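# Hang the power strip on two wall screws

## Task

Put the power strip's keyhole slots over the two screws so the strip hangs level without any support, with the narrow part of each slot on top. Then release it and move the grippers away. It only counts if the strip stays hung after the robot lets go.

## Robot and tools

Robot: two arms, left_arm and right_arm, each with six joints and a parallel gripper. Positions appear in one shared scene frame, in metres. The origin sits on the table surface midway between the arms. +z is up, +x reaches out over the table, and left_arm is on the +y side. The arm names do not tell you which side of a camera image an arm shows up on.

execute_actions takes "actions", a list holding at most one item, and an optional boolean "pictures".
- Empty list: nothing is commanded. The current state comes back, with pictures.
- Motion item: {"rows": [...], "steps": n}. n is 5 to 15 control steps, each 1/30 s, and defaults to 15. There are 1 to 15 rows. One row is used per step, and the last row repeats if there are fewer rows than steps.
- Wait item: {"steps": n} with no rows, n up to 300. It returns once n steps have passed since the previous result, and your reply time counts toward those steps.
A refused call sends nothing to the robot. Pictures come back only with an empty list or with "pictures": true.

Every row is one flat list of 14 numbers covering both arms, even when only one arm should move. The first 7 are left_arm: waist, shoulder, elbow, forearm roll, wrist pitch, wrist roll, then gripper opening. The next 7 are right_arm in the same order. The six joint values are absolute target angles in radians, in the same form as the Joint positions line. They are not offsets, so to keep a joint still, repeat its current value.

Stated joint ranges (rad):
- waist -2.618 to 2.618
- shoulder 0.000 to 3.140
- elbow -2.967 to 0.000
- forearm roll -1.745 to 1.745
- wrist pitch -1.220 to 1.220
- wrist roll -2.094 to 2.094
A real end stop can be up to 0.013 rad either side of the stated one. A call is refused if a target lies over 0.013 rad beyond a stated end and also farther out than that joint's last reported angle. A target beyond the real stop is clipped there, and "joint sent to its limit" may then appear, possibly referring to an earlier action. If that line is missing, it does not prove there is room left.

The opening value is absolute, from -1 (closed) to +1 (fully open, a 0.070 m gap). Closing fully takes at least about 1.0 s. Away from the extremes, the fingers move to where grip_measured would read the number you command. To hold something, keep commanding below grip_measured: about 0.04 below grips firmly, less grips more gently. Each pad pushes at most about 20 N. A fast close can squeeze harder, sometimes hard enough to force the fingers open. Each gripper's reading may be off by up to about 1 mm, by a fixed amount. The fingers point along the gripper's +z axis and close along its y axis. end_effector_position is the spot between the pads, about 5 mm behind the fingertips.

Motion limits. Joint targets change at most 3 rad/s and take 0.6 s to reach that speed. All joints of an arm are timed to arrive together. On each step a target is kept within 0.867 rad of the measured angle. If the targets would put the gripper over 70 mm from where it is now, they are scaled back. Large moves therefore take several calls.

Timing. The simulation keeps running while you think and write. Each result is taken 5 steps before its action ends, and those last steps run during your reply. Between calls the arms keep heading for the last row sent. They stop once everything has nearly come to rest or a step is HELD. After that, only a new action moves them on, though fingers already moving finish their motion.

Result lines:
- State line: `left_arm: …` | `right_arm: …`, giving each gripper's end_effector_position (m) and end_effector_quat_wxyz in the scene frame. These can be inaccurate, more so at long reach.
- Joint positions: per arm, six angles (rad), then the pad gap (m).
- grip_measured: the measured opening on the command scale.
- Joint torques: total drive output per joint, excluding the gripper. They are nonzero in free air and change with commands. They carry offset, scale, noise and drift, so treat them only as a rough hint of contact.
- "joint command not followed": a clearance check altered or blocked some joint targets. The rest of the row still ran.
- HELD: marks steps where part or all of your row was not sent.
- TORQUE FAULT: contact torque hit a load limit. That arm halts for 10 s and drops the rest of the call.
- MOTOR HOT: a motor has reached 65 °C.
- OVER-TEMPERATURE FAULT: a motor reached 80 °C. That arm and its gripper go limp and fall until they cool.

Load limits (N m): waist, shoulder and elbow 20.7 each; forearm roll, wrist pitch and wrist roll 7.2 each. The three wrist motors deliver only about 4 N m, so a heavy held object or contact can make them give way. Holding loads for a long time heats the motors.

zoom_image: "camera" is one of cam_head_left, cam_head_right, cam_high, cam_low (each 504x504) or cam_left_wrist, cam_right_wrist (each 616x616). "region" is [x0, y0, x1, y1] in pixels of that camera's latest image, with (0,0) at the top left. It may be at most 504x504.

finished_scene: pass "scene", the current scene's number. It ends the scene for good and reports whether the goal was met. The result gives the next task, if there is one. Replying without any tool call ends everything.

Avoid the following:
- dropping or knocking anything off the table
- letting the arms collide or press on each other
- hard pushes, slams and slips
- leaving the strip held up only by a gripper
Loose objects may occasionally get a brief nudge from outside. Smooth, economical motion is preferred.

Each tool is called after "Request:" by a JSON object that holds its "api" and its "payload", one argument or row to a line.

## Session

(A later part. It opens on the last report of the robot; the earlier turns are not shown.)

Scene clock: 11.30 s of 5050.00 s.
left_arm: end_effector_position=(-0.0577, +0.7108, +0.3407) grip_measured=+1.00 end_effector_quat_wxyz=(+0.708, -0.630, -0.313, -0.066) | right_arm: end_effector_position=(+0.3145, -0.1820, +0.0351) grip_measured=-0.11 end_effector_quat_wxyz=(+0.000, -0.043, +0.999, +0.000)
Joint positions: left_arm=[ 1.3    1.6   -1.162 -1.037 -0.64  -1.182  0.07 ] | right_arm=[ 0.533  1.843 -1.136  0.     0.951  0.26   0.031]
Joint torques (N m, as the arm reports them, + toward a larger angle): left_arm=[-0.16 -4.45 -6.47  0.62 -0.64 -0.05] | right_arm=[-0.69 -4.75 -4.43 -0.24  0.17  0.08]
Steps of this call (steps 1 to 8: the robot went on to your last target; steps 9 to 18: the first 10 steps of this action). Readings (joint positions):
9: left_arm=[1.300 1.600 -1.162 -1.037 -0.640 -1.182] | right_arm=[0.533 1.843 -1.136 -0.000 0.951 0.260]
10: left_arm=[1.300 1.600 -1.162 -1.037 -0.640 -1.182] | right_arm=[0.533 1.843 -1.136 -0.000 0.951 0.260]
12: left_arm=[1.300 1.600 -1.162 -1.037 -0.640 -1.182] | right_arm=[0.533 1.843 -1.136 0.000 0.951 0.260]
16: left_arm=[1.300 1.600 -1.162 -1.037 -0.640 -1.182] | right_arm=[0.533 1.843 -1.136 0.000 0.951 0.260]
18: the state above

Request:
{"api": "execute_actions", "payload": {
  "actions": [
    {"rows": [[1.3,1.6,-1.162,-1.037,-0.64,-1.182,1, 0.533,1.774,-1.2345,0,1.1186,0.26,-0.16]], "steps": 12}
  ]
}}

Request:
{"api": "execute_actions", "payload": {
  "actions": [
    {"rows": [[1.3,1.6,-1.162,-1.037,-0.64,-1.182,1, 0.35,1.3885,-0.828,0,1.2,1.571,-0.16]], "steps": 15}
  ]
}}

Request:
{"api": "execute_actions", "payload": {
  "actions": [
    {"steps": 25}
  ],
  "pictures": true
}}

Scene clock: 12.70 s of 5050.00 s.
left_arm: end_effector_position=(-0.0577, +0.7108, +0.3407) grip_measured=+1.00 end_effector_quat_wxyz=(+0.708, -0.630, -0.313, -0.066) | right_arm: end_effector_position=(+0.3146, -0.1822, +0.0665) grip_measured=-0.11 end_effector_quat_wxyz=(-0.002, -0.043, +0.999, -0.001)
Joint positions: left_arm=[ 1.3    1.6   -1.162 -1.037 -0.64  -1.182  0.07 ] | right_arm=[ 0.533  1.795 -1.205 -0.     1.072  0.26   0.031]
Joint torques (N m, as the arm reports them, + toward a larger angle): left_arm=[-0.16 -4.5  -6.47  0.62 -0.64 -0.06] | right_arm=[-1.49 -4.07 -4.58 -0.25 -0.34 -0.04]
Steps of this call (steps 1 to 5: the last 5 steps of your previous action; steps 6 to 15: the robot went on to your last target; steps 16 to 35: nothing new was sent; steps 36 to 42: the first 7 steps of this action). Readings (joint positions):
36: left_arm=[1.300 1.600 -1.162 -1.037 -0.640 -1.182] | right_arm=[0.533 1.843 -1.136 0.000 0.952 0.260]
37: left_arm=[1.300 1.600 -1.162 -1.037 -0.640 -1.182] | right_arm=[0.533 1.842 -1.139 -0.000 0.957 0.260]
39: left_arm=[1.300 1.600 -1.162 -1.037 -0.640 -1.182] | right_arm=[0.533 1.831 -1.155 -0.000 0.990 0.260]
42: the state above

Scene clock: 13.20 s of 5050.00 s.
left_arm: end_effector_position=(-0.0577, +0.7108, +0.3407) grip_measured=+1.00 end_effector_quat_wxyz=(+0.708, -0.630, -0.313, -0.066) | right_arm: end_effector_position=(+0.2838, -0.2100, +0.0881) grip_measured=-0.11 end_effector_quat_wxyz=(-0.013, +0.117, +0.993, -0.006)
Joint positions: left_arm=[ 1.3    1.6   -1.162 -1.037 -0.64  -1.182  0.07 ] | right_arm=[ 0.479  1.66  -1.116 -0.     1.142  0.526  0.031]
Joint torques (N m, as the arm reports them, + toward a larger angle): left_arm=[-0.13 -4.56 -6.53  0.62 -0.65 -0.05] | right_arm=[-1.45 -5.12 -3.3  -0.22  0.31  0.4 ]
Steps of this call (steps 1 to 5: the last 5 steps of your previous action; steps 6 to 15: the first 10 steps of this action). Readings (joint positions):
6: left_arm=[1.300 1.600 -1.162 -1.037 -0.640 -1.182] | right_arm=[0.533 1.772 -1.236 -0.000 1.120 0.261]
7: left_arm=[1.300 1.600 -1.162 -1.037 -0.640 -1.182] | right_arm=[0.532 1.771 -1.234 -0.000 1.120 0.266]
9: left_arm=[1.300 1.600 -1.162 -1.037 -0.640 -1.182] | right_arm=[0.525 1.759 -1.219 -0.000 1.120 0.298]
13: left_arm=[1.300 1.600 -1.162 -1.037 -0.640 -1.182] | right_arm=[0.498 1.702 -1.159 -0.000 1.133 0.428]
15: the state above

Scene clock: 14.03 s of 5050.00 s.
left_arm: end_effector_position=(-0.0577, +0.7108, +0.3407) grip_measured=+1.00 end_effector_quat_wxyz=(+0.708, -0.630, -0.313, -0.066) | right_arm: end_effector_position=(+0.1987, -0.2620, +0.0924) grip_measured=-0.11 end_effector_quat_wxyz=(-0.033, +0.646, +0.761, -0.039)
Joint positions: left_arm=[ 1.3    1.6   -1.162 -1.037 -0.64  -1.182  0.07 ] | right_arm=[ 0.35   1.388 -0.828 -0.     1.2    1.57   0.031]
Joint torques (N m, as the arm reports them, + toward a larger angle): left_arm=[-0.15 -4.52 -6.48  0.62 -0.64 -0.05] | right_arm=[-1.33 -2.82 -3.93 -0.13  0.34 -0.05]
Kept back: nothing.
Steps of this call (steps 1 to 5: the last 5 steps of your previous action; steps 6 to 25: the robot went on to your last target). Readings (joint positions):
1: left_arm=[1.300 1.600 -1.162 -1.037 -0.640 -1.182] | right_arm=[0.468 1.637 -1.091 -0.000 1.147 0.583]
2: left_arm=[1.300 1.600 -1.162 -1.037 -0.640 -1.182] | right_arm=[0.456 1.613 -1.066 -0.000 1.152 0.646]
4: left_arm=[1.300 1.600 -1.162 -1.037 -0.640 -1.182] | right_arm=[0.435 1.568 -1.019 -0.000 1.163 0.788]
8: left_arm=[1.300 1.600 -1.162 -1.037 -0.640 -1.182] | right_arm=[0.400 1.493 -0.939 -0.000 1.178 1.110]
25: the state above

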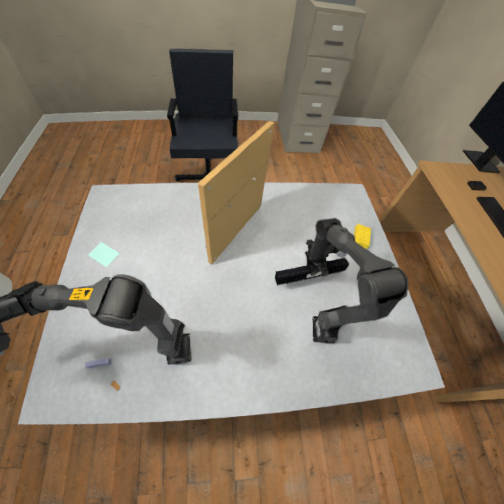

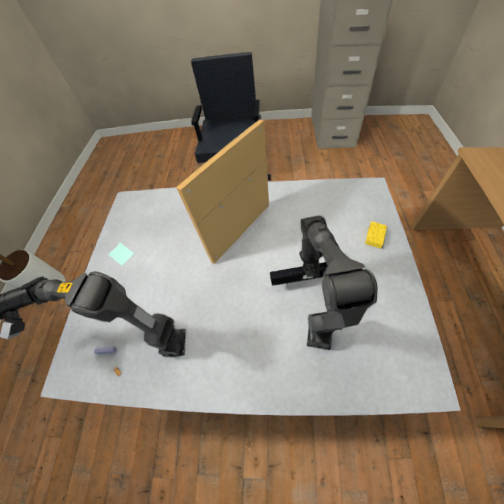

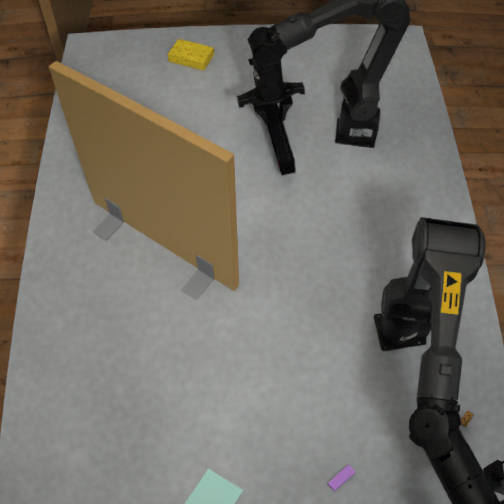

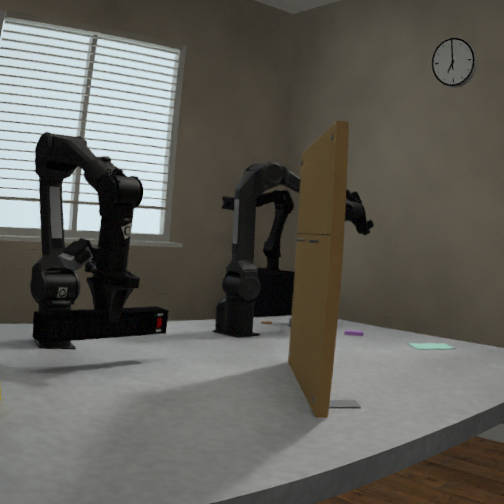

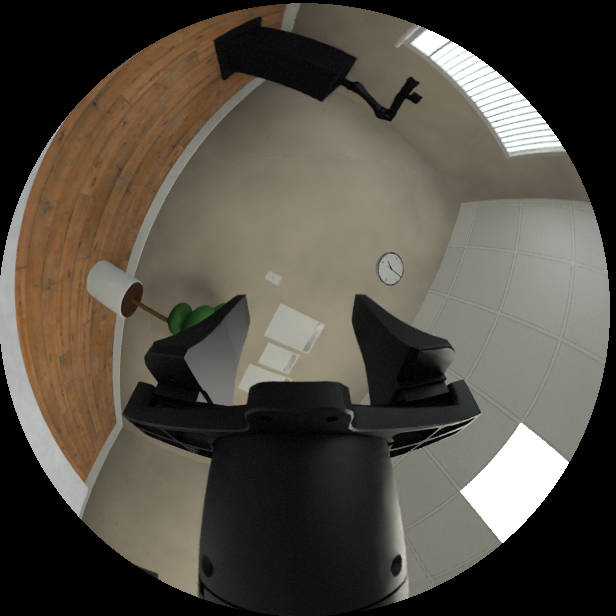

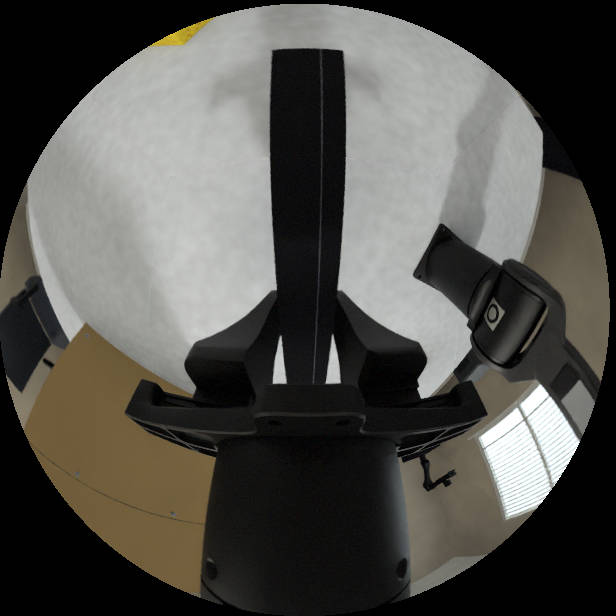

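Request:
{"api": "zoom_image", "payload": {
  "camera": "cam_head_left",
  "region": [265, 245, 360, 295]
}}

Request:
{"api": "zoom_image", "payload": {
  "camera": "cam_low",
  "region": [20, 280, 180, 360]
}}

Region (265, 245, 360, 295) of cam_head_left's 504x504 image, scaled by 5.305, with more detail than that image has; it fills the top 265 rows of this view, and the rest is white.

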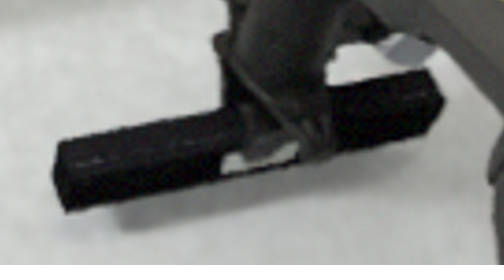

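Region (20, 280, 180, 360) of cam_low's 504x504 image, scaled by 3.150, with more detail than that image has.

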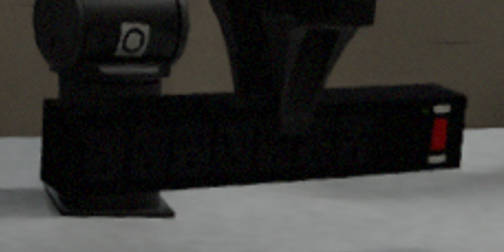

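Request:
{"api": "execute_actions", "payload": {
  "actions": [
    {"rows": [[1.3,1.6,-1.162,-1.037,-0.64,-1.182,1, 0.42,1.3885,-0.828,0,0.137,1.571,-0.16]], "steps": 15}
  ]
}}

Request:
{"api": "execute_actions", "payload": {
  "actions": [
    {"steps": 20}
  ]
}}

Scene clock: 14.67 s of 5050.00 s.
left_arm: end_effector_position=(-0.0577, +0.7108, +0.3407) grip_measured=+1.00 end_effector_quat_wxyz=(+0.708, -0.630, -0.313, -0.066) | right_arm: end_effector_position=(+0.2555, -0.2477, +0.0941) grip_measured=-0.11 end_effector_quat_wxyz=(+0.052, +0.638, +0.766, +0.062)
Joint positions: left_arm=[ 1.3    1.6   -1.162 -1.037 -0.64  -1.182  0.07 ] | right_arm=[ 0.369  1.388 -0.828 -0.     0.935  1.571  0.031]
Joint torques (N m, as the arm reports them, + toward a larger angle): left_arm=[-0.17 -4.46 -6.43  0.62 -0.64 -0.05] | right_arm=[ 0.15 -2.89 -4.32 -0.05 -0.77  0.09]
Steps of this call (steps 1 to 9: the robot went on to your last target; steps 10 to 19: the first 10 steps of this action). Readings (joint positions):
10: left_arm=[1.300 1.600 -1.162 -1.037 -0.640 -1.182] | right_arm=[0.350 1.388 -0.828 -0.000 1.200 1.571]
11: left_arm=[1.300 1.600 -1.162 -1.037 -0.640 -1.182] | right_arm=[0.350 1.388 -0.828 -0.000 1.195 1.571]
13: left_arm=[1.300 1.600 -1.162 -1.037 -0.640 -1.182] | right_arm=[0.351 1.388 -0.828 -0.000 1.165 1.571]
17: left_arm=[1.300 1.600 -1.162 -1.037 -0.640 -1.182] | right_arm=[0.362 1.388 -0.828 -0.000 1.033 1.571]
19: the state above

Scene clock: 15.33 s of 5050.00 s.
left_arm: end_effector_position=(-0.0577, +0.7108, +0.3407) grip_measured=+1.00 end_effector_quat_wxyz=(+0.708, -0.630, -0.313, -0.066) | right_arm: end_effector_position=(+0.3949, -0.2014, +0.1857) grip_measured=-0.11 end_effector_quat_wxyz=(+0.287, +0.550, +0.696, +0.362)
Joint positions: left_arm=[ 1.3    1.6   -1.162 -1.037 -0.64  -1.182  0.07 ] | right_arm=[ 0.42   1.388 -0.828 -0.     0.137  1.571  0.031]
Joint torques (N m, as the arm reports them, + toward a larger angle): left_arm=[-0.17 -4.6  -6.5   0.61 -0.64 -0.06] | right_arm=[-0.57 -3.03 -5.17  0.03 -1.09  0.04]
Kept back: nothing.
Steps of this call (steps 1 to 5: the last 5 steps of your previous action; steps 6 to 20: the robot went on to your last target). Readings (joint positions):
1: left_arm=[1.300 1.600 -1.162 -1.037 -0.640 -1.182] | right_arm=[0.373 1.388 -0.828 -0.000 0.880 1.571]
2: left_arm=[1.300 1.600 -1.162 -1.037 -0.640 -1.182] | right_arm=[0.376 1.388 -0.828 -0.000 0.826 1.571]
4: left_arm=[1.300 1.600 -1.162 -1.037 -0.640 -1.182] | right_arm=[0.383 1.388 -0.828 -0.000 0.720 1.571]
8: left_arm=[1.300 1.600 -1.162 -1.037 -0.640 -1.182] | right_arm=[0.396 1.388 -0.828 -0.000 0.508 1.571]
20: the state above

Request:
{"api": "execute_actions", "payload": {
  "actions": [
    {"rows": [[1.3,1.6,-1.162,-1.037,-0.64,-1.182,1, 0.42,1.658,-0.387,0,-0.574,1.571,-0.16]], "steps": 15}
  ]
}}

Request:
{"api": "execute_actions", "payload": {
  "actions": [
    {"steps": 20}
  ],
  "pictures": true
}}

Scene clock: 15.90 s of 5050.00 s.
left_arm: end_effector_position=(-0.0577, +0.7108, +0.3407) grip_measured=+1.00 end_effector_quat_wxyz=(+0.708, -0.630, -0.313, -0.066) | right_arm: end_effector_position=(+0.3911, -0.2023, +0.1283) grip_measured=-0.11 end_effector_quat_wxyz=(+0.287, +0.550, +0.695, +0.363)
Joint positions: left_arm=[ 1.3    1.6   -1.162 -1.037 -0.64  -1.182  0.07 ] | right_arm=[ 0.42   1.489 -0.664 -0.    -0.129  1.571  0.031]
Joint torques (N m, as the arm reports them, + toward a larger angle): left_arm=[-0.18 -4.49 -6.51  0.62 -0.63 -0.06] | right_arm=[-0.49 -2.69 -3.46  0.1  -1.72  0.03]
Steps of this call (steps 1 to 7: the robot went on to your last target; steps 8 to 17: the first 10 steps of this action). Readings (joint positions):
8: left_arm=[1.300 1.600 -1.162 -1.037 -0.640 -1.182] | right_arm=[0.420 1.389 -0.827 -0.000 0.137 1.571]
9: left_arm=[1.300 1.600 -1.162 -1.037 -0.640 -1.182] | right_arm=[0.420 1.391 -0.824 -0.000 0.131 1.571]
11: left_arm=[1.300 1.600 -1.162 -1.037 -0.640 -1.182] | right_arm=[0.420 1.402 -0.806 -0.000 0.099 1.571]
15: left_arm=[1.300 1.600 -1.162 -1.037 -0.640 -1.182] | right_arm=[0.420 1.452 -0.725 -0.000 -0.031 1.571]
17: the state above

Scene clock: 16.57 s of 5050.00 s.
left_arm: end_effector_position=(-0.0577, +0.7108, +0.3407) grip_measured=+1.00 end_effector_quat_wxyz=(+0.708, -0.630, -0.313, -0.066) | right_arm: end_effector_position=(+0.3541, -0.2110, +0.0498) grip_measured=-0.11 end_effector_quat_wxyz=(+0.287, +0.550, +0.696, +0.362)
Joint positions: left_arm=[ 1.3    1.6   -1.162 -1.037 -0.64  -1.182  0.07 ] | right_arm=[ 0.42   1.658 -0.386 -0.    -0.574  1.571  0.031]
Joint torques (N m, as the arm reports them, + toward a larger angle): left_arm=[-0.16 -4.51 -6.5   0.62 -0.64 -0.06] | right_arm=[-0.58 -3.76 -4.4   0.25 -1.3   0.  ]
Kept back: nothing.
Steps of this call (steps 1 to 5: the last 5 steps of your previous action; steps 6 to 20: the robot went on to your last target). Readings (joint positions):
1: left_arm=[1.300 1.600 -1.162 -1.037 -0.640 -1.182] | right_arm=[0.420 1.511 -0.629 -0.000 -0.186 1.571]
2: left_arm=[1.300 1.600 -1.162 -1.037 -0.640 -1.182] | right_arm=[0.420 1.533 -0.592 -0.000 -0.244 1.571]
4: left_arm=[1.300 1.600 -1.162 -1.037 -0.640 -1.182] | right_arm=[0.420 1.576 -0.522 -0.000 -0.354 1.571]
8: left_arm=[1.300 1.600 -1.162 -1.037 -0.640 -1.182] | right_arm=[0.420 1.634 -0.427 -0.000 -0.507 1.571]
20: the state above

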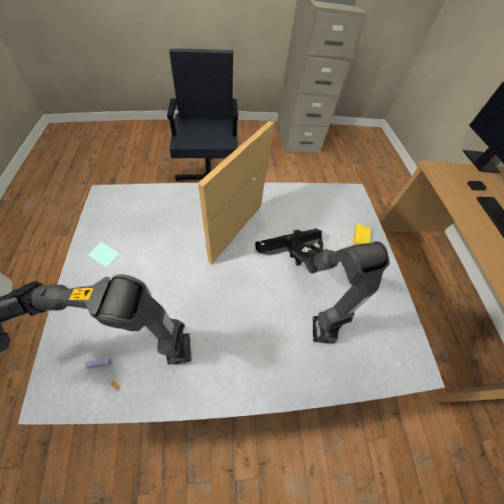

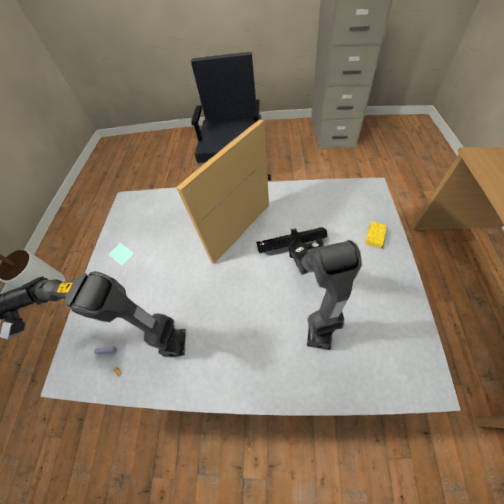

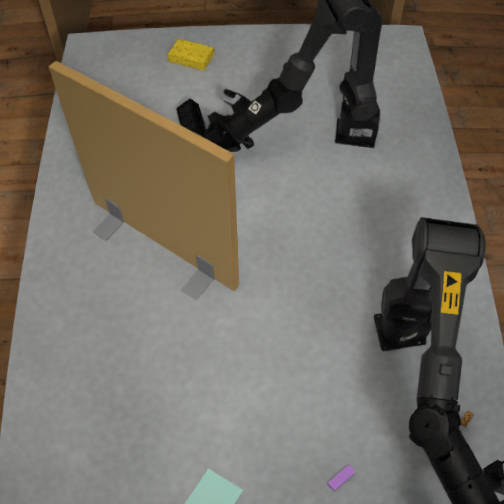

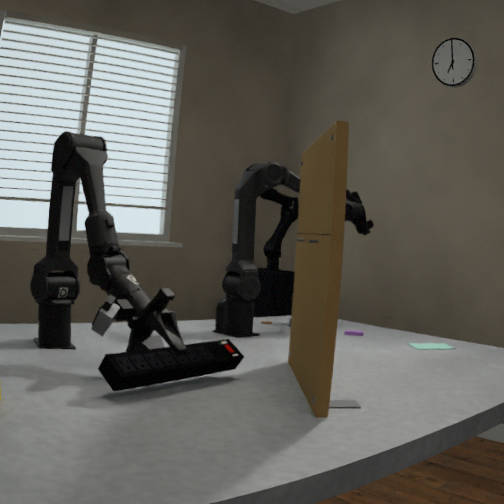

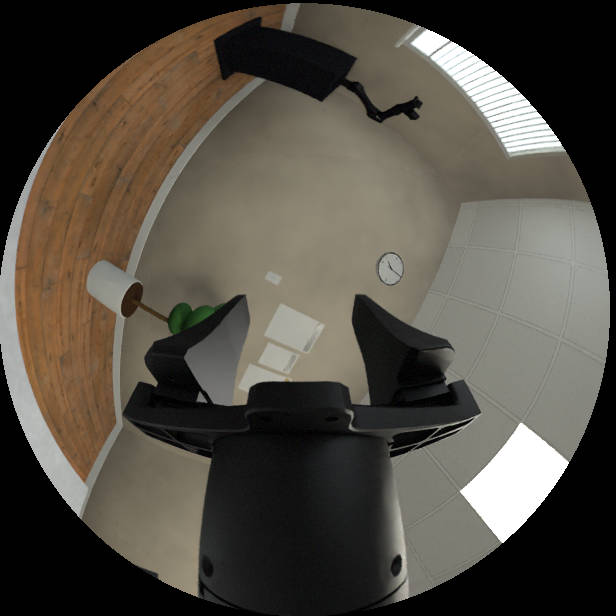

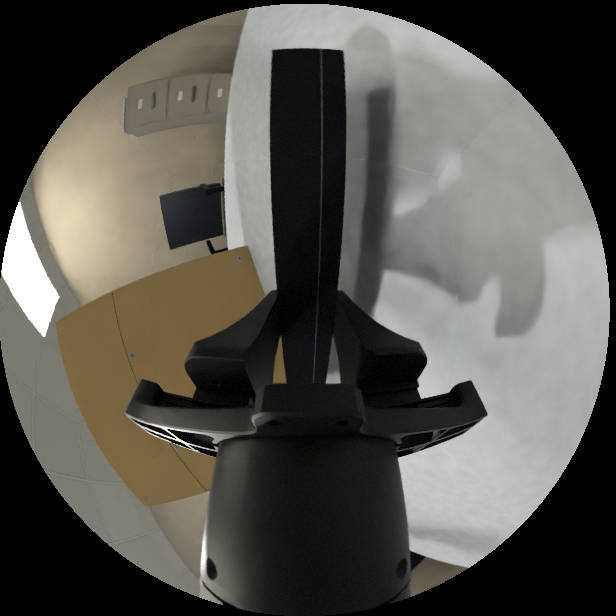

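Request:
{"api": "execute_actions", "payload": {
  "actions": [
    {"rows": [[1.3,1.6,-1.162,-1.037,-0.64,-1.182,1, 0.42,1.695,-0.380,0,-0.618,1.571,-0.16],[1.3,1.6,-1.162,-1.037,-0.64,-1.182,1, 0.42,1.695,-0.380,0,-0.618,1.571,-0.16],[1.3,1.6,-1.162,-1.037,-0.64,-1.182,1, 0.42,1.695,-0.380,0,-0.618,1.571,-0.16],[1.3,1.6,-1.162,-1.037,-0.64,-1.182,1, 0.42,1.71,-0.377,0,-0.636,1.571,-0.16],[1.3,1.6,-1.162,-1.037,-0.64,-1.182,1, 0.42,1.71,-0.377,0,-0.636,1.571,-0.16],[1.3,1.6,-1.162,-1.037,-0.64,-1.182,1, 0.42,1.72,-0.375,0,-0.648,1.571,-0.16],[1.3,1.6,-1.162,-1.037,-0.64,-1.182,1, 0.42,1.72,-0.375,0,-0.648,1.571,-0.16],[1.3,1.6,-1.162,-1.037,-0.64,-1.182,1, 0.42,1.732,-0.373,0,-0.662,1.571,-0.16]], "steps": 15}
  ]
}}

Request:
{"api": "execute_actions", "payload": {
  "actions": [
    {"steps": 8}
  ],
  "pictures": true
}}

Scene clock: 17.33 s of 5050.00 s.
left_arm: end_effector_position=(-0.0577, +0.7108, +0.3407) grip_measured=+1.00 end_effector_quat_wxyz=(+0.708, -0.630, -0.313, -0.066) | right_arm: end_effector_position=(+0.3549, -0.2108, +0.0353) grip_measured=-0.11 end_effector_quat_wxyz=(+0.287, +0.550, +0.695, +0.363)
Joint positions: left_arm=[ 1.3    1.6   -1.162 -1.037 -0.64  -1.182  0.07 ] | right_arm=[ 0.42   1.733 -0.374  0.    -0.663  1.571  0.031]
Joint torques (N m, as the arm reports them, + toward a larger angle): left_arm=[-0.17 -4.54 -6.49  0.62 -0.64 -0.05] | right_arm=[-0.74 -4.33 -3.08  0.26 -1.26 -0.03]
Steps of this call (steps 1 to 13: the robot went on to your last target; steps 14 to 23: the first 10 steps of this action). Readings (joint positions):
14: left_arm=[1.300 1.600 -1.162 -1.037 -0.640 -1.182] | right_arm=[0.420 1.658 -0.387 -0.000 -0.575 1.571]
15: left_arm=[1.300 1.600 -1.162 -1.037 -0.640 -1.182] | right_arm=[0.420 1.663 -0.387 -0.000 -0.580 1.571]
17: left_arm=[1.300 1.600 -1.162 -1.037 -0.640 -1.182] | right_arm=[0.420 1.687 -0.385 -0.000 -0.610 1.571]
21: left_arm=[1.300 1.600 -1.162 -1.037 -0.640 -1.182] | right_arm=[0.420 1.723 -0.376 0.000 -0.651 1.571]
23: the state above

Scene clock: 17.60 s of 5050.00 s.
left_arm: end_effector_position=(-0.0577, +0.7108, +0.3407) grip_measured=+1.00 end_effector_quat_wxyz=(+0.708, -0.630, -0.313, -0.066) | right_arm: end_effector_position=(+0.3547, -0.2109, +0.0352) grip_measured=-0.11 end_effector_quat_wxyz=(+0.287, +0.550, +0.695, +0.363)
Joint positions: left_arm=[ 1.3    1.6   -1.162 -1.037 -0.64  -1.182  0.07 ] | right_arm=[ 0.42   1.733 -0.373  0.    -0.663  1.571  0.031]
Joint torques (N m, as the arm reports them, + toward a larger angle): left_arm=[-0.16 -4.54 -6.48  0.62 -0.65 -0.04] | right_arm=[-0.8  -4.7  -2.64  0.25 -1.15 -0.04]
Kept back: nothing.
Steps of this call (steps 1 to 5: the last 5 steps of your previous action; steps 6 to 8: the robot went on to your last target). Readings (joint positions):
1: left_arm=[1.300 1.600 -1.162 -1.037 -0.640 -1.182] | right_arm=[0.420 1.733 -0.374 0.000 -0.663 1.571]
2: left_arm=[1.300 1.600 -1.162 -1.037 -0.640 -1.182] | right_arm=[0.420 1.733 -0.374 0.000 -0.663 1.571]
4: left_arm=[1.300 1.600 -1.162 -1.037 -0.640 -1.182] | right_arm=[0.420 1.733 -0.374 0.000 -0.663 1.571]
8: the state above

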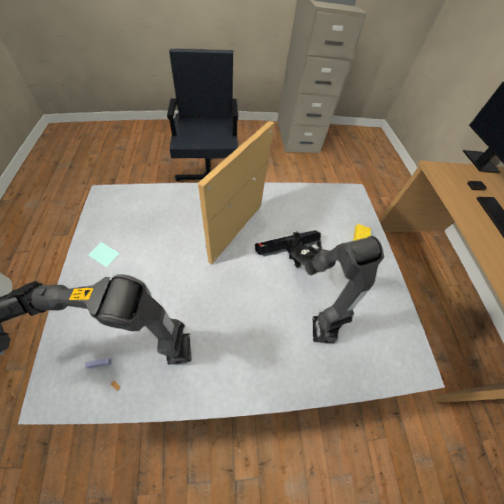

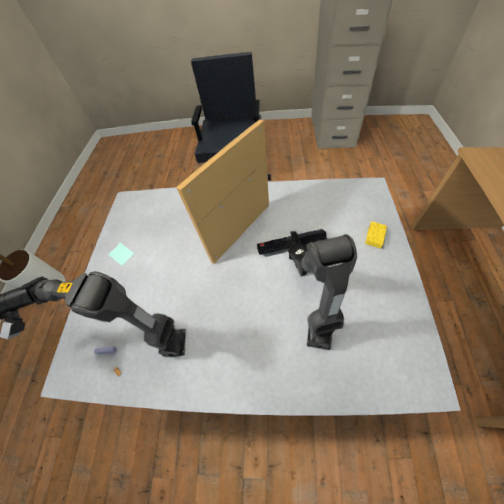

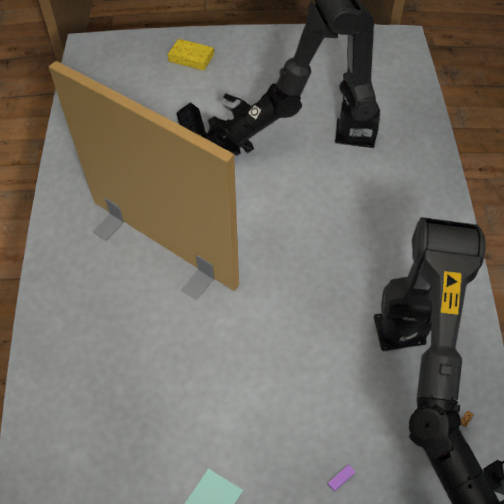

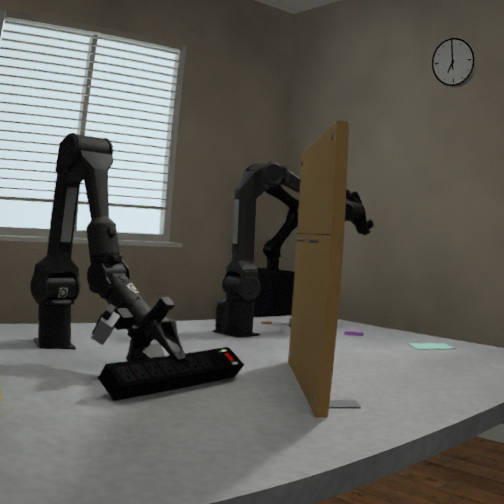

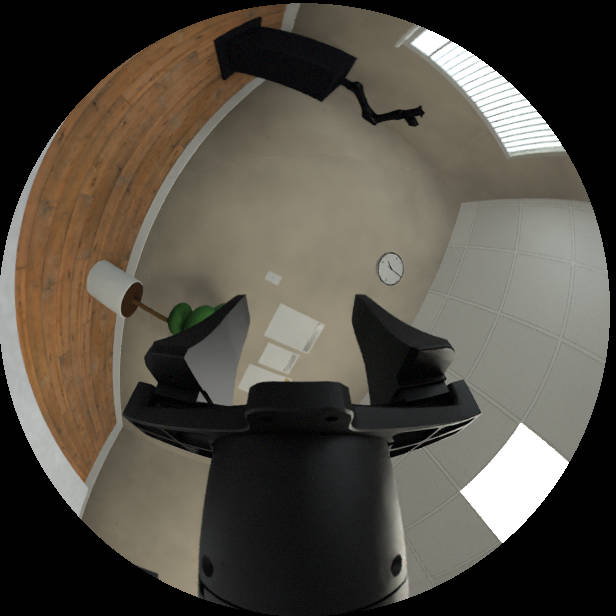

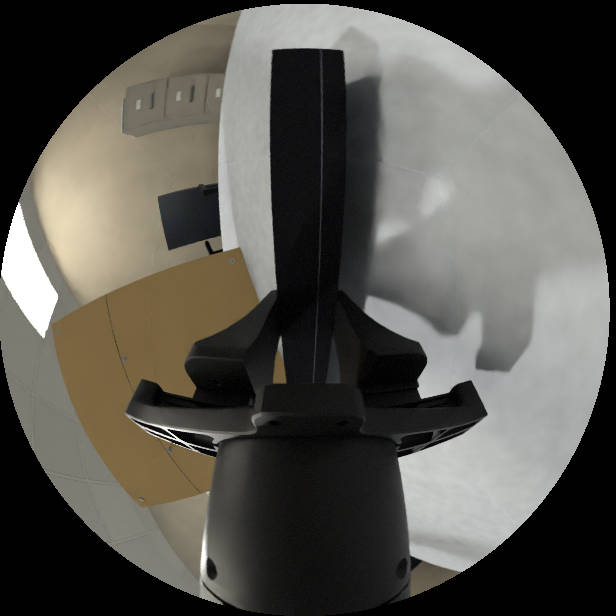

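Near the table. Open slowly.

Request:
{"api": "execute_actions", "payload": {
  "actions": [
    {"rows": [[1.3,1.6,-1.162,-1.037,-0.64,-1.182,1, 0.42,1.732,-0.373,0,-0.662,1.571,-0.10],[1.3,1.6,-1.162,-1.037,-0.64,-1.182,1, 0.42,1.732,-0.373,0,-0.662,1.571,-0.06],[1.3,1.6,-1.162,-1.037,-0.64,-1.182,1, 0.42,1.732,-0.373,0,-0.662,1.571,-0.02],[1.3,1.6,-1.162,-1.037,-0.64,-1.182,1, 0.42,1.732,-0.373,0,-0.662,1.571,0.03],[1.3,1.6,-1.162,-1.037,-0.64,-1.182,1, 0.42,1.732,-0.373,0,-0.662,1.571,0.08],[1.3,1.6,-1.162,-1.037,-0.64,-1.182,1, 0.42,1.732,-0.373,0,-0.662,1.571,0.13],[1.3,1.6,-1.162,-1.037,-0.64,-1.182,1, 0.42,1.732,-0.373,0,-0.662,1.571,0.18],[1.3,1.6,-1.162,-1.037,-0.64,-1.182,1, 0.42,1.732,-0.373,0,-0.662,1.571,0.23],[1.3,1.6,-1.162,-1.037,-0.64,-1.182,1, 0.42,1.732,-0.373,0,-0.662,1.571,0.28],[1.3,1.6,-1.162,-1.037,-0.64,-1.182,1, 0.42,1.732,-0.373,0,-0.662,1.571,0.33],[1.3,1.6,-1.162,-1.037,-0.64,-1.182,1, 0.42,1.732,-0.373,0,-0.662,1.571,0.38],[1.3,1.6,-1.162,-1.037,-0.64,-1.182,1, 0.42,1.732,-0.373,0,-0.662,1.571,0.43],[1.3,1.6,-1.162,-1.037,-0.64,-1.182,1, 0.42,1.732,-0.373,0,-0.662,1.571,0.48],[1.3,1.6,-1.162,-1.037,-0.64,-1.182,1, 0.42,1.732,-0.373,0,-0.662,1.571,0.54],[1.3,1.6,-1.162,-1.037,-0.64,-1.182,1, 0.42,1.732,-0.373,0,-0.662,1.571,0.6]], "steps": 15}
  ]
}}

Request:
{"api": "execute_actions", "payload": {
  "actions": [
    {"steps": 10}
  ],
  "pictures": true
}}

Scene clock: 18.53 s of 5050.00 s.
left_arm: end_effector_position=(-0.0577, +0.7108, +0.3407) grip_measured=+1.00 end_effector_quat_wxyz=(+0.708, -0.630, -0.313, -0.066) | right_arm: end_effector_position=(+0.3548, -0.2109, +0.0360) grip_measured=+0.33 end_effector_quat_wxyz=(+0.287, +0.550, +0.695, +0.363)
Joint positions: left_arm=[ 1.3    1.6   -1.162 -1.037 -0.64  -1.182  0.07 ] | right_arm=[ 0.42   1.73  -0.373  0.    -0.663  1.571  0.047]
Joint torques (N m, as the arm reports them, + toward a larger angle): left_arm=[-0.15 -4.52 -6.47  0.61 -0.64 -0.05] | right_arm=[-0.95 -2.68 -2.88  0.18 -0.7  -0.08]
Steps of this call (steps 1 to 15: the robot went on to your last target; steps 16 to 18: nothing new was sent; steps 19 to 28: the first 10 steps of this action). Readings (joint positions):
19: left_arm=[1.300 1.600 -1.162 -1.037 -0.640 -1.182] | right_arm=[0.420 1.732 -0.373 0.000 -0.662 1.571]
20: left_arm=[1.300 1.600 -1.162 -1.037 -0.640 -1.182] | right_arm=[0.420 1.731 -0.373 0.000 -0.663 1.571]
22: left_arm=[1.300 1.600 -1.162 -1.037 -0.640 -1.182] | right_arm=[0.420 1.730 -0.373 0.000 -0.663 1.571]
26: left_arm=[1.300 1.600 -1.162 -1.037 -0.640 -1.182] | right_arm=[0.420 1.730 -0.373 0.000 -0.663 1.571]
28: the state above

Scene clock: 18.87 s of 5050.00 s.
left_arm: end_effector_position=(-0.0577, +0.7108, +0.3407) grip_measured=+1.00 end_effector_quat_wxyz=(+0.708, -0.630, -0.313, -0.066) | right_arm: end_effector_position=(+0.3545, -0.2109, +0.0355) grip_measured=+0.60 end_effector_quat_wxyz=(+0.287, +0.550, +0.695, +0.363)
Joint positions: left_arm=[ 1.3    1.6   -1.162 -1.037 -0.64  -1.182  0.07 ] | right_arm=[ 0.42   1.731 -0.373  0.    -0.662  1.571  0.056]
Joint torques (N m, as the arm reports them, + toward a larger angle): left_arm=[-0.22 -4.47 -6.45  0.62 -0.64 -0.06] | right_arm=[-1.01 -2.63 -2.81  0.14 -0.66 -0.09]
Kept back: nothing.
Steps of this call (steps 1 to 5: the last 5 steps of your previous action; steps 6 to 10: the robot went on to your last target). Readings (joint positions):
1: left_arm=[1.300 1.600 -1.162 -1.037 -0.640 -1.182] | right_arm=[0.420 1.730 -0.373 0.000 -0.663 1.571]
2: left_arm=[1.300 1.600 -1.162 -1.037 -0.640 -1.182] | right_arm=[0.420 1.730 -0.373 0.000 -0.663 1.571]
4: left_arm=[1.300 1.600 -1.162 -1.037 -0.640 -1.182] | right_arm=[0.420 1.730 -0.373 0.000 -0.663 1.571]
8: left_arm=[1.300 1.600 -1.162 -1.037 -0.640 -1.182] | right_arm=[0.420 1.731 -0.373 0.000 -0.662 1.571]
10: the state above

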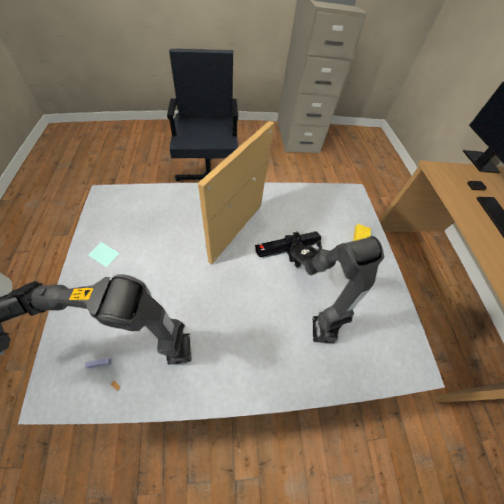

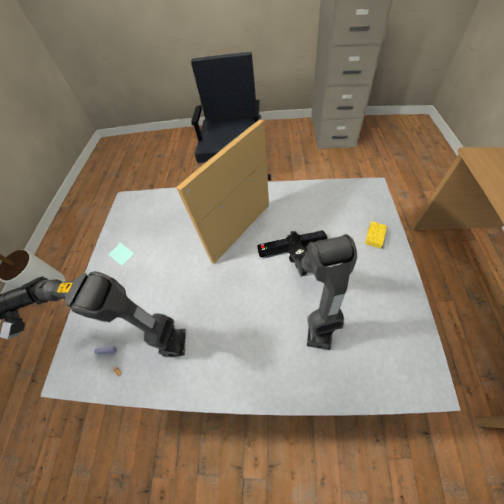

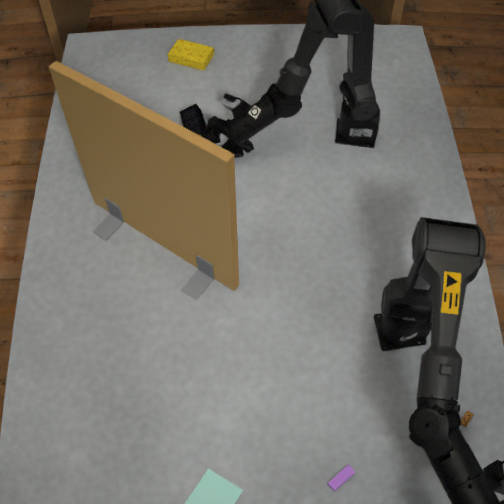

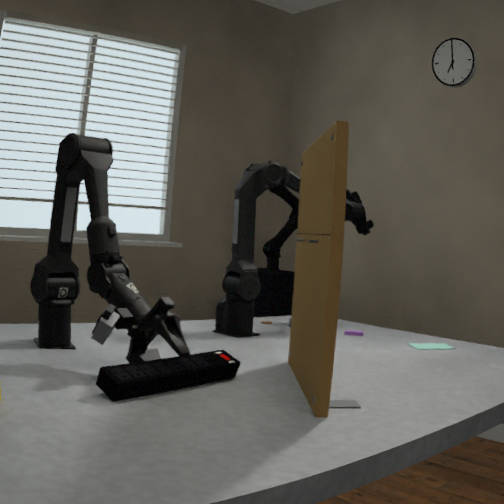

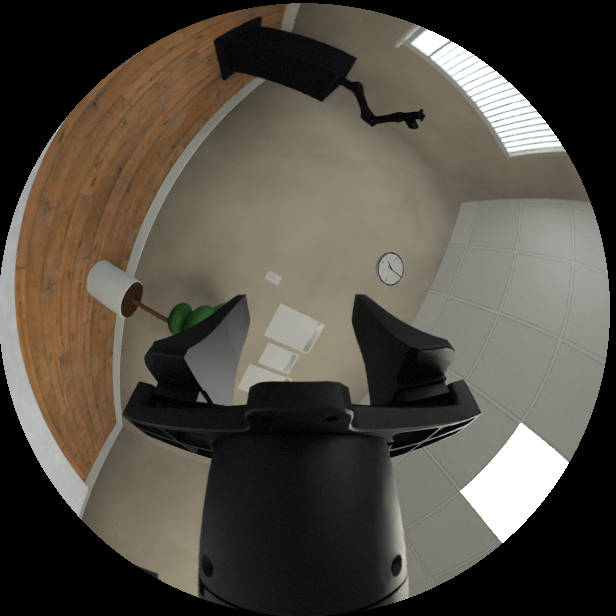

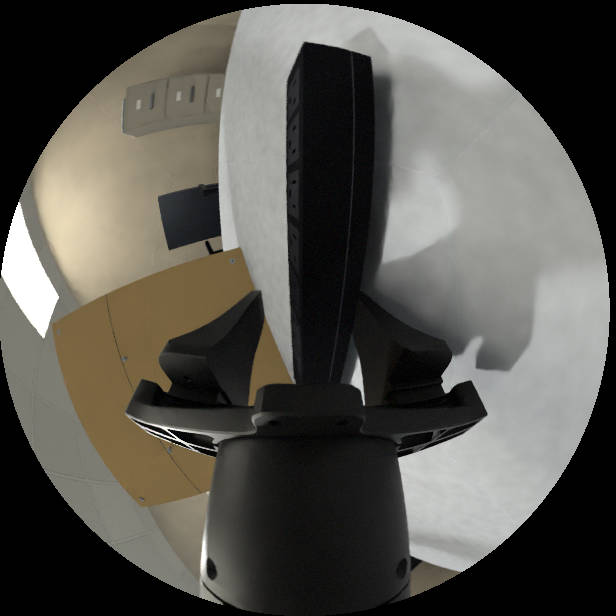

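Request:
{"api": "execute_actions", "payload": {
  "actions": [
    {"rows": [[1.3,1.6,-1.162,-1.037,-0.64,-1.182,1, 0.42,1.7268,-0.3639,0,-0.6659,1.571,0.62],[1.3,1.6,-1.162,-1.037,-0.64,-1.182,1, 0.42,1.7215,-0.3548,0,-0.6697,1.571,0.64],[1.3,1.6,-1.162,-1.037,-0.64,-1.182,1, 0.42,1.7163,-0.3457,0,-0.6736,1.571,0.66],[1.3,1.6,-1.162,-1.037,-0.64,-1.182,1, 0.42,1.7111,-0.3365,0,-0.6775,1.571,0.68],[1.3,1.6,-1.162,-1.037,-0.64,-1.182,1, 0.42,1.7058,-0.3274,0,-0.6813,1.571,0.7],[1.3,1.6,-1.162,-1.037,-0.64,-1.182,1, 0.42,1.7006,-0.3183,0,-0.6852,1.571,0.7],[1.3,1.6,-1.162,-1.037,-0.64,-1.182,1, 0.42,1.6954,-0.3092,0,-0.6891,1.571,0.7],[1.3,1.6,-1.162,-1.037,-0.64,-1.182,1, 0.42,1.6901,-0.3001,0,-0.6929,1.571,0.7],[1.3,1.6,-1.162,-1.037,-0.64,-1.182,1, 0.42,1.6849,-0.291,0,-0.6968,1.571,0.7],[1.3,1.6,-1.162,-1.037,-0.64,-1.182,1, 0.42,1.6797,-0.2819,0,-0.7007,1.571,0.7],[1.3,1.6,-1.162,-1.037,-0.64,-1.182,1, 0.42,1.6744,-0.2727,0,-0.7045,1.571,0.7],[1.3,1.6,-1.162,-1.037,-0.64,-1.182,1, 0.42,1.6692,-0.2636,0,-0.7084,1.571,0.7],[1.3,1.6,-1.162,-1.037,-0.64,-1.182,1, 0.42,1.664,-0.2545,0,-0.7123,1.571,0.7],[1.3,1.6,-1.162,-1.037,-0.64,-1.182,1, 0.42,1.6587,-0.2454,0,-0.7161,1.571,0.7],[1.3,1.6,-1.162,-1.037,-0.64,-1.182,1, 0.42,1.6535,-0.2363,0,-0.72,1.571,0.7]], "steps": 15}
  ]
}}

Request:
{"api": "execute_actions", "payload": {
  "actions": [
    {"steps": 12}
  ],
  "pictures": true
}}

Scene clock: 19.83 s of 5050.00 s.
left_arm: end_effector_position=(-0.0577, +0.7108, +0.3407) grip_measured=+1.00 end_effector_quat_wxyz=(+0.708, -0.630, -0.313, -0.066) | right_arm: end_effector_position=(+0.3339, -0.2158, +0.0362) grip_measured=+0.70 end_effector_quat_wxyz=(+0.287, +0.550, +0.695, +0.363)
Joint positions: left_arm=[ 1.3    1.6   -1.162 -1.037 -0.64  -1.182  0.07 ] | right_arm=[ 0.42   1.684 -0.29   0.    -0.699  1.571  0.059]
Joint torques (N m, as the arm reports them, + toward a larger angle): left_arm=[-0.16 -4.47 -6.49  0.62 -0.63 -0.05] | right_arm=[-1.23 -2.89 -1.6   0.01 -0.79 -0.14]
Steps of this call (steps 1 to 15: the robot went on to your last target; steps 16 to 19: nothing new was sent; steps 20 to 29: the first 10 steps of this action). Readings (joint positions):
20: left_arm=[1.300 1.600 -1.162 -1.037 -0.640 -1.182] | right_arm=[0.420 1.732 -0.373 0.000 -0.662 1.571]
21: left_arm=[1.300 1.600 -1.162 -1.037 -0.640 -1.182] | right_arm=[0.420 1.729 -0.368 0.000 -0.664 1.571]
23: left_arm=[1.300 1.600 -1.162 -1.037 -0.640 -1.182] | right_arm=[0.420 1.718 -0.346 0.000 -0.673 1.571]
27: left_arm=[1.300 1.600 -1.162 -1.037 -0.640 -1.182] | right_arm=[0.420 1.695 -0.308 0.000 -0.689 1.571]
29: the state above

Scene clock: 20.23 s of 5050.00 s.
left_arm: end_effector_position=(-0.0577, +0.7108, +0.3407) grip_measured=+1.00 end_effector_quat_wxyz=(+0.708, -0.630, -0.313, -0.066) | right_arm: end_effector_position=(+0.3196, -0.2192, +0.0358) grip_measured=+0.70 end_effector_quat_wxyz=(+0.287, +0.550, +0.695, +0.362)
Joint positions: left_arm=[ 1.3    1.6   -1.162 -1.037 -0.64  -1.182  0.07 ] | right_arm=[ 0.42   1.653 -0.234  0.    -0.721  1.571  0.059]
Joint torques (N m, as the arm reports them, + toward a larger angle): left_arm=[-0.13 -4.53 -6.51  0.62 -0.64 -0.06] | right_arm=[-1.27 -2.08 -3.1  -0.03 -0.67 -0.15]
Kept back: nothing.
Steps of this call (steps 1 to 5: the last 5 steps of your previous action; steps 6 to 12: the robot went on to your last target). Readings (joint positions):
1: left_arm=[1.300 1.600 -1.162 -1.037 -0.640 -1.182] | right_arm=[0.420 1.678 -0.281 0.000 -0.702 1.571]
2: left_arm=[1.300 1.600 -1.162 -1.037 -0.640 -1.182] | right_arm=[0.420 1.673 -0.272 0.000 -0.706 1.571]
4: left_arm=[1.300 1.600 -1.162 -1.037 -0.640 -1.182] | right_arm=[0.420 1.663 -0.253 0.000 -0.713 1.571]
8: left_arm=[1.300 1.600 -1.162 -1.037 -0.640 -1.182] | right_arm=[0.420 1.653 -0.234 0.000 -0.721 1.571]
12: the state above

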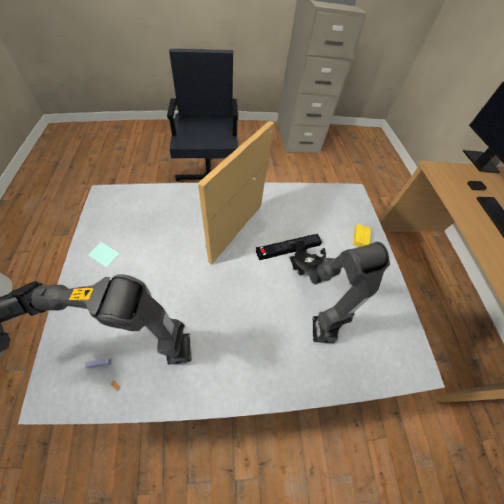

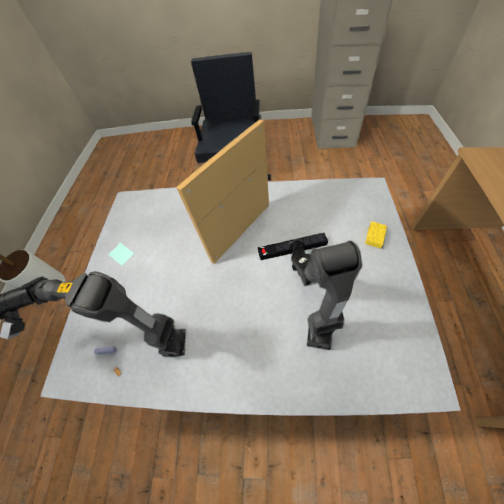

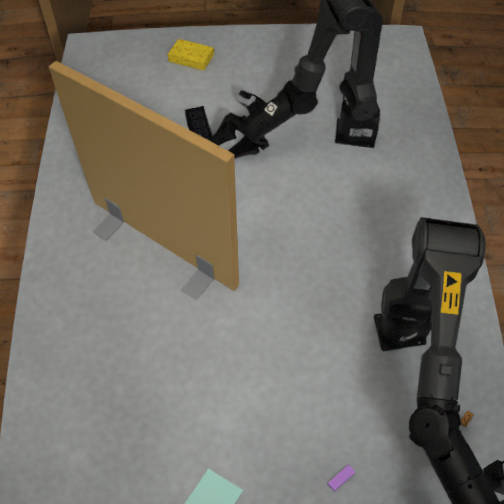

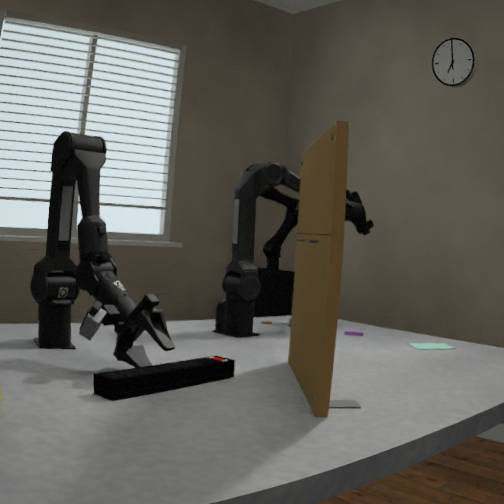

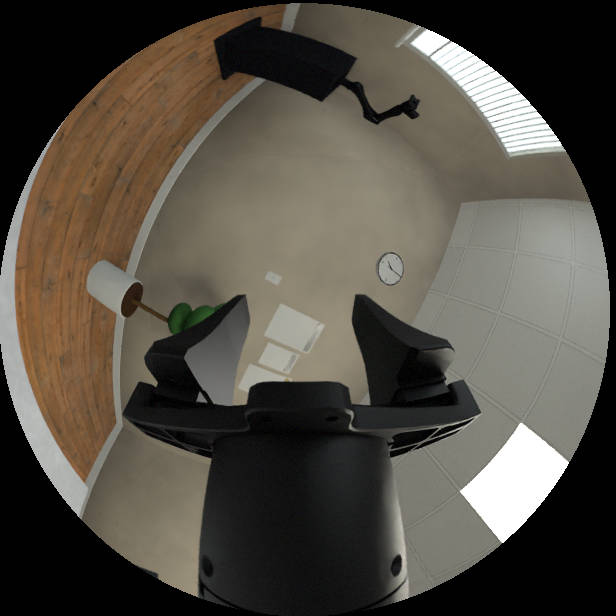

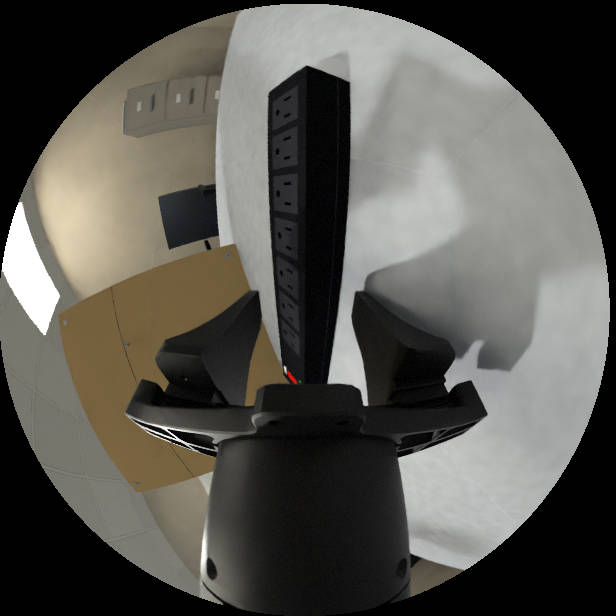

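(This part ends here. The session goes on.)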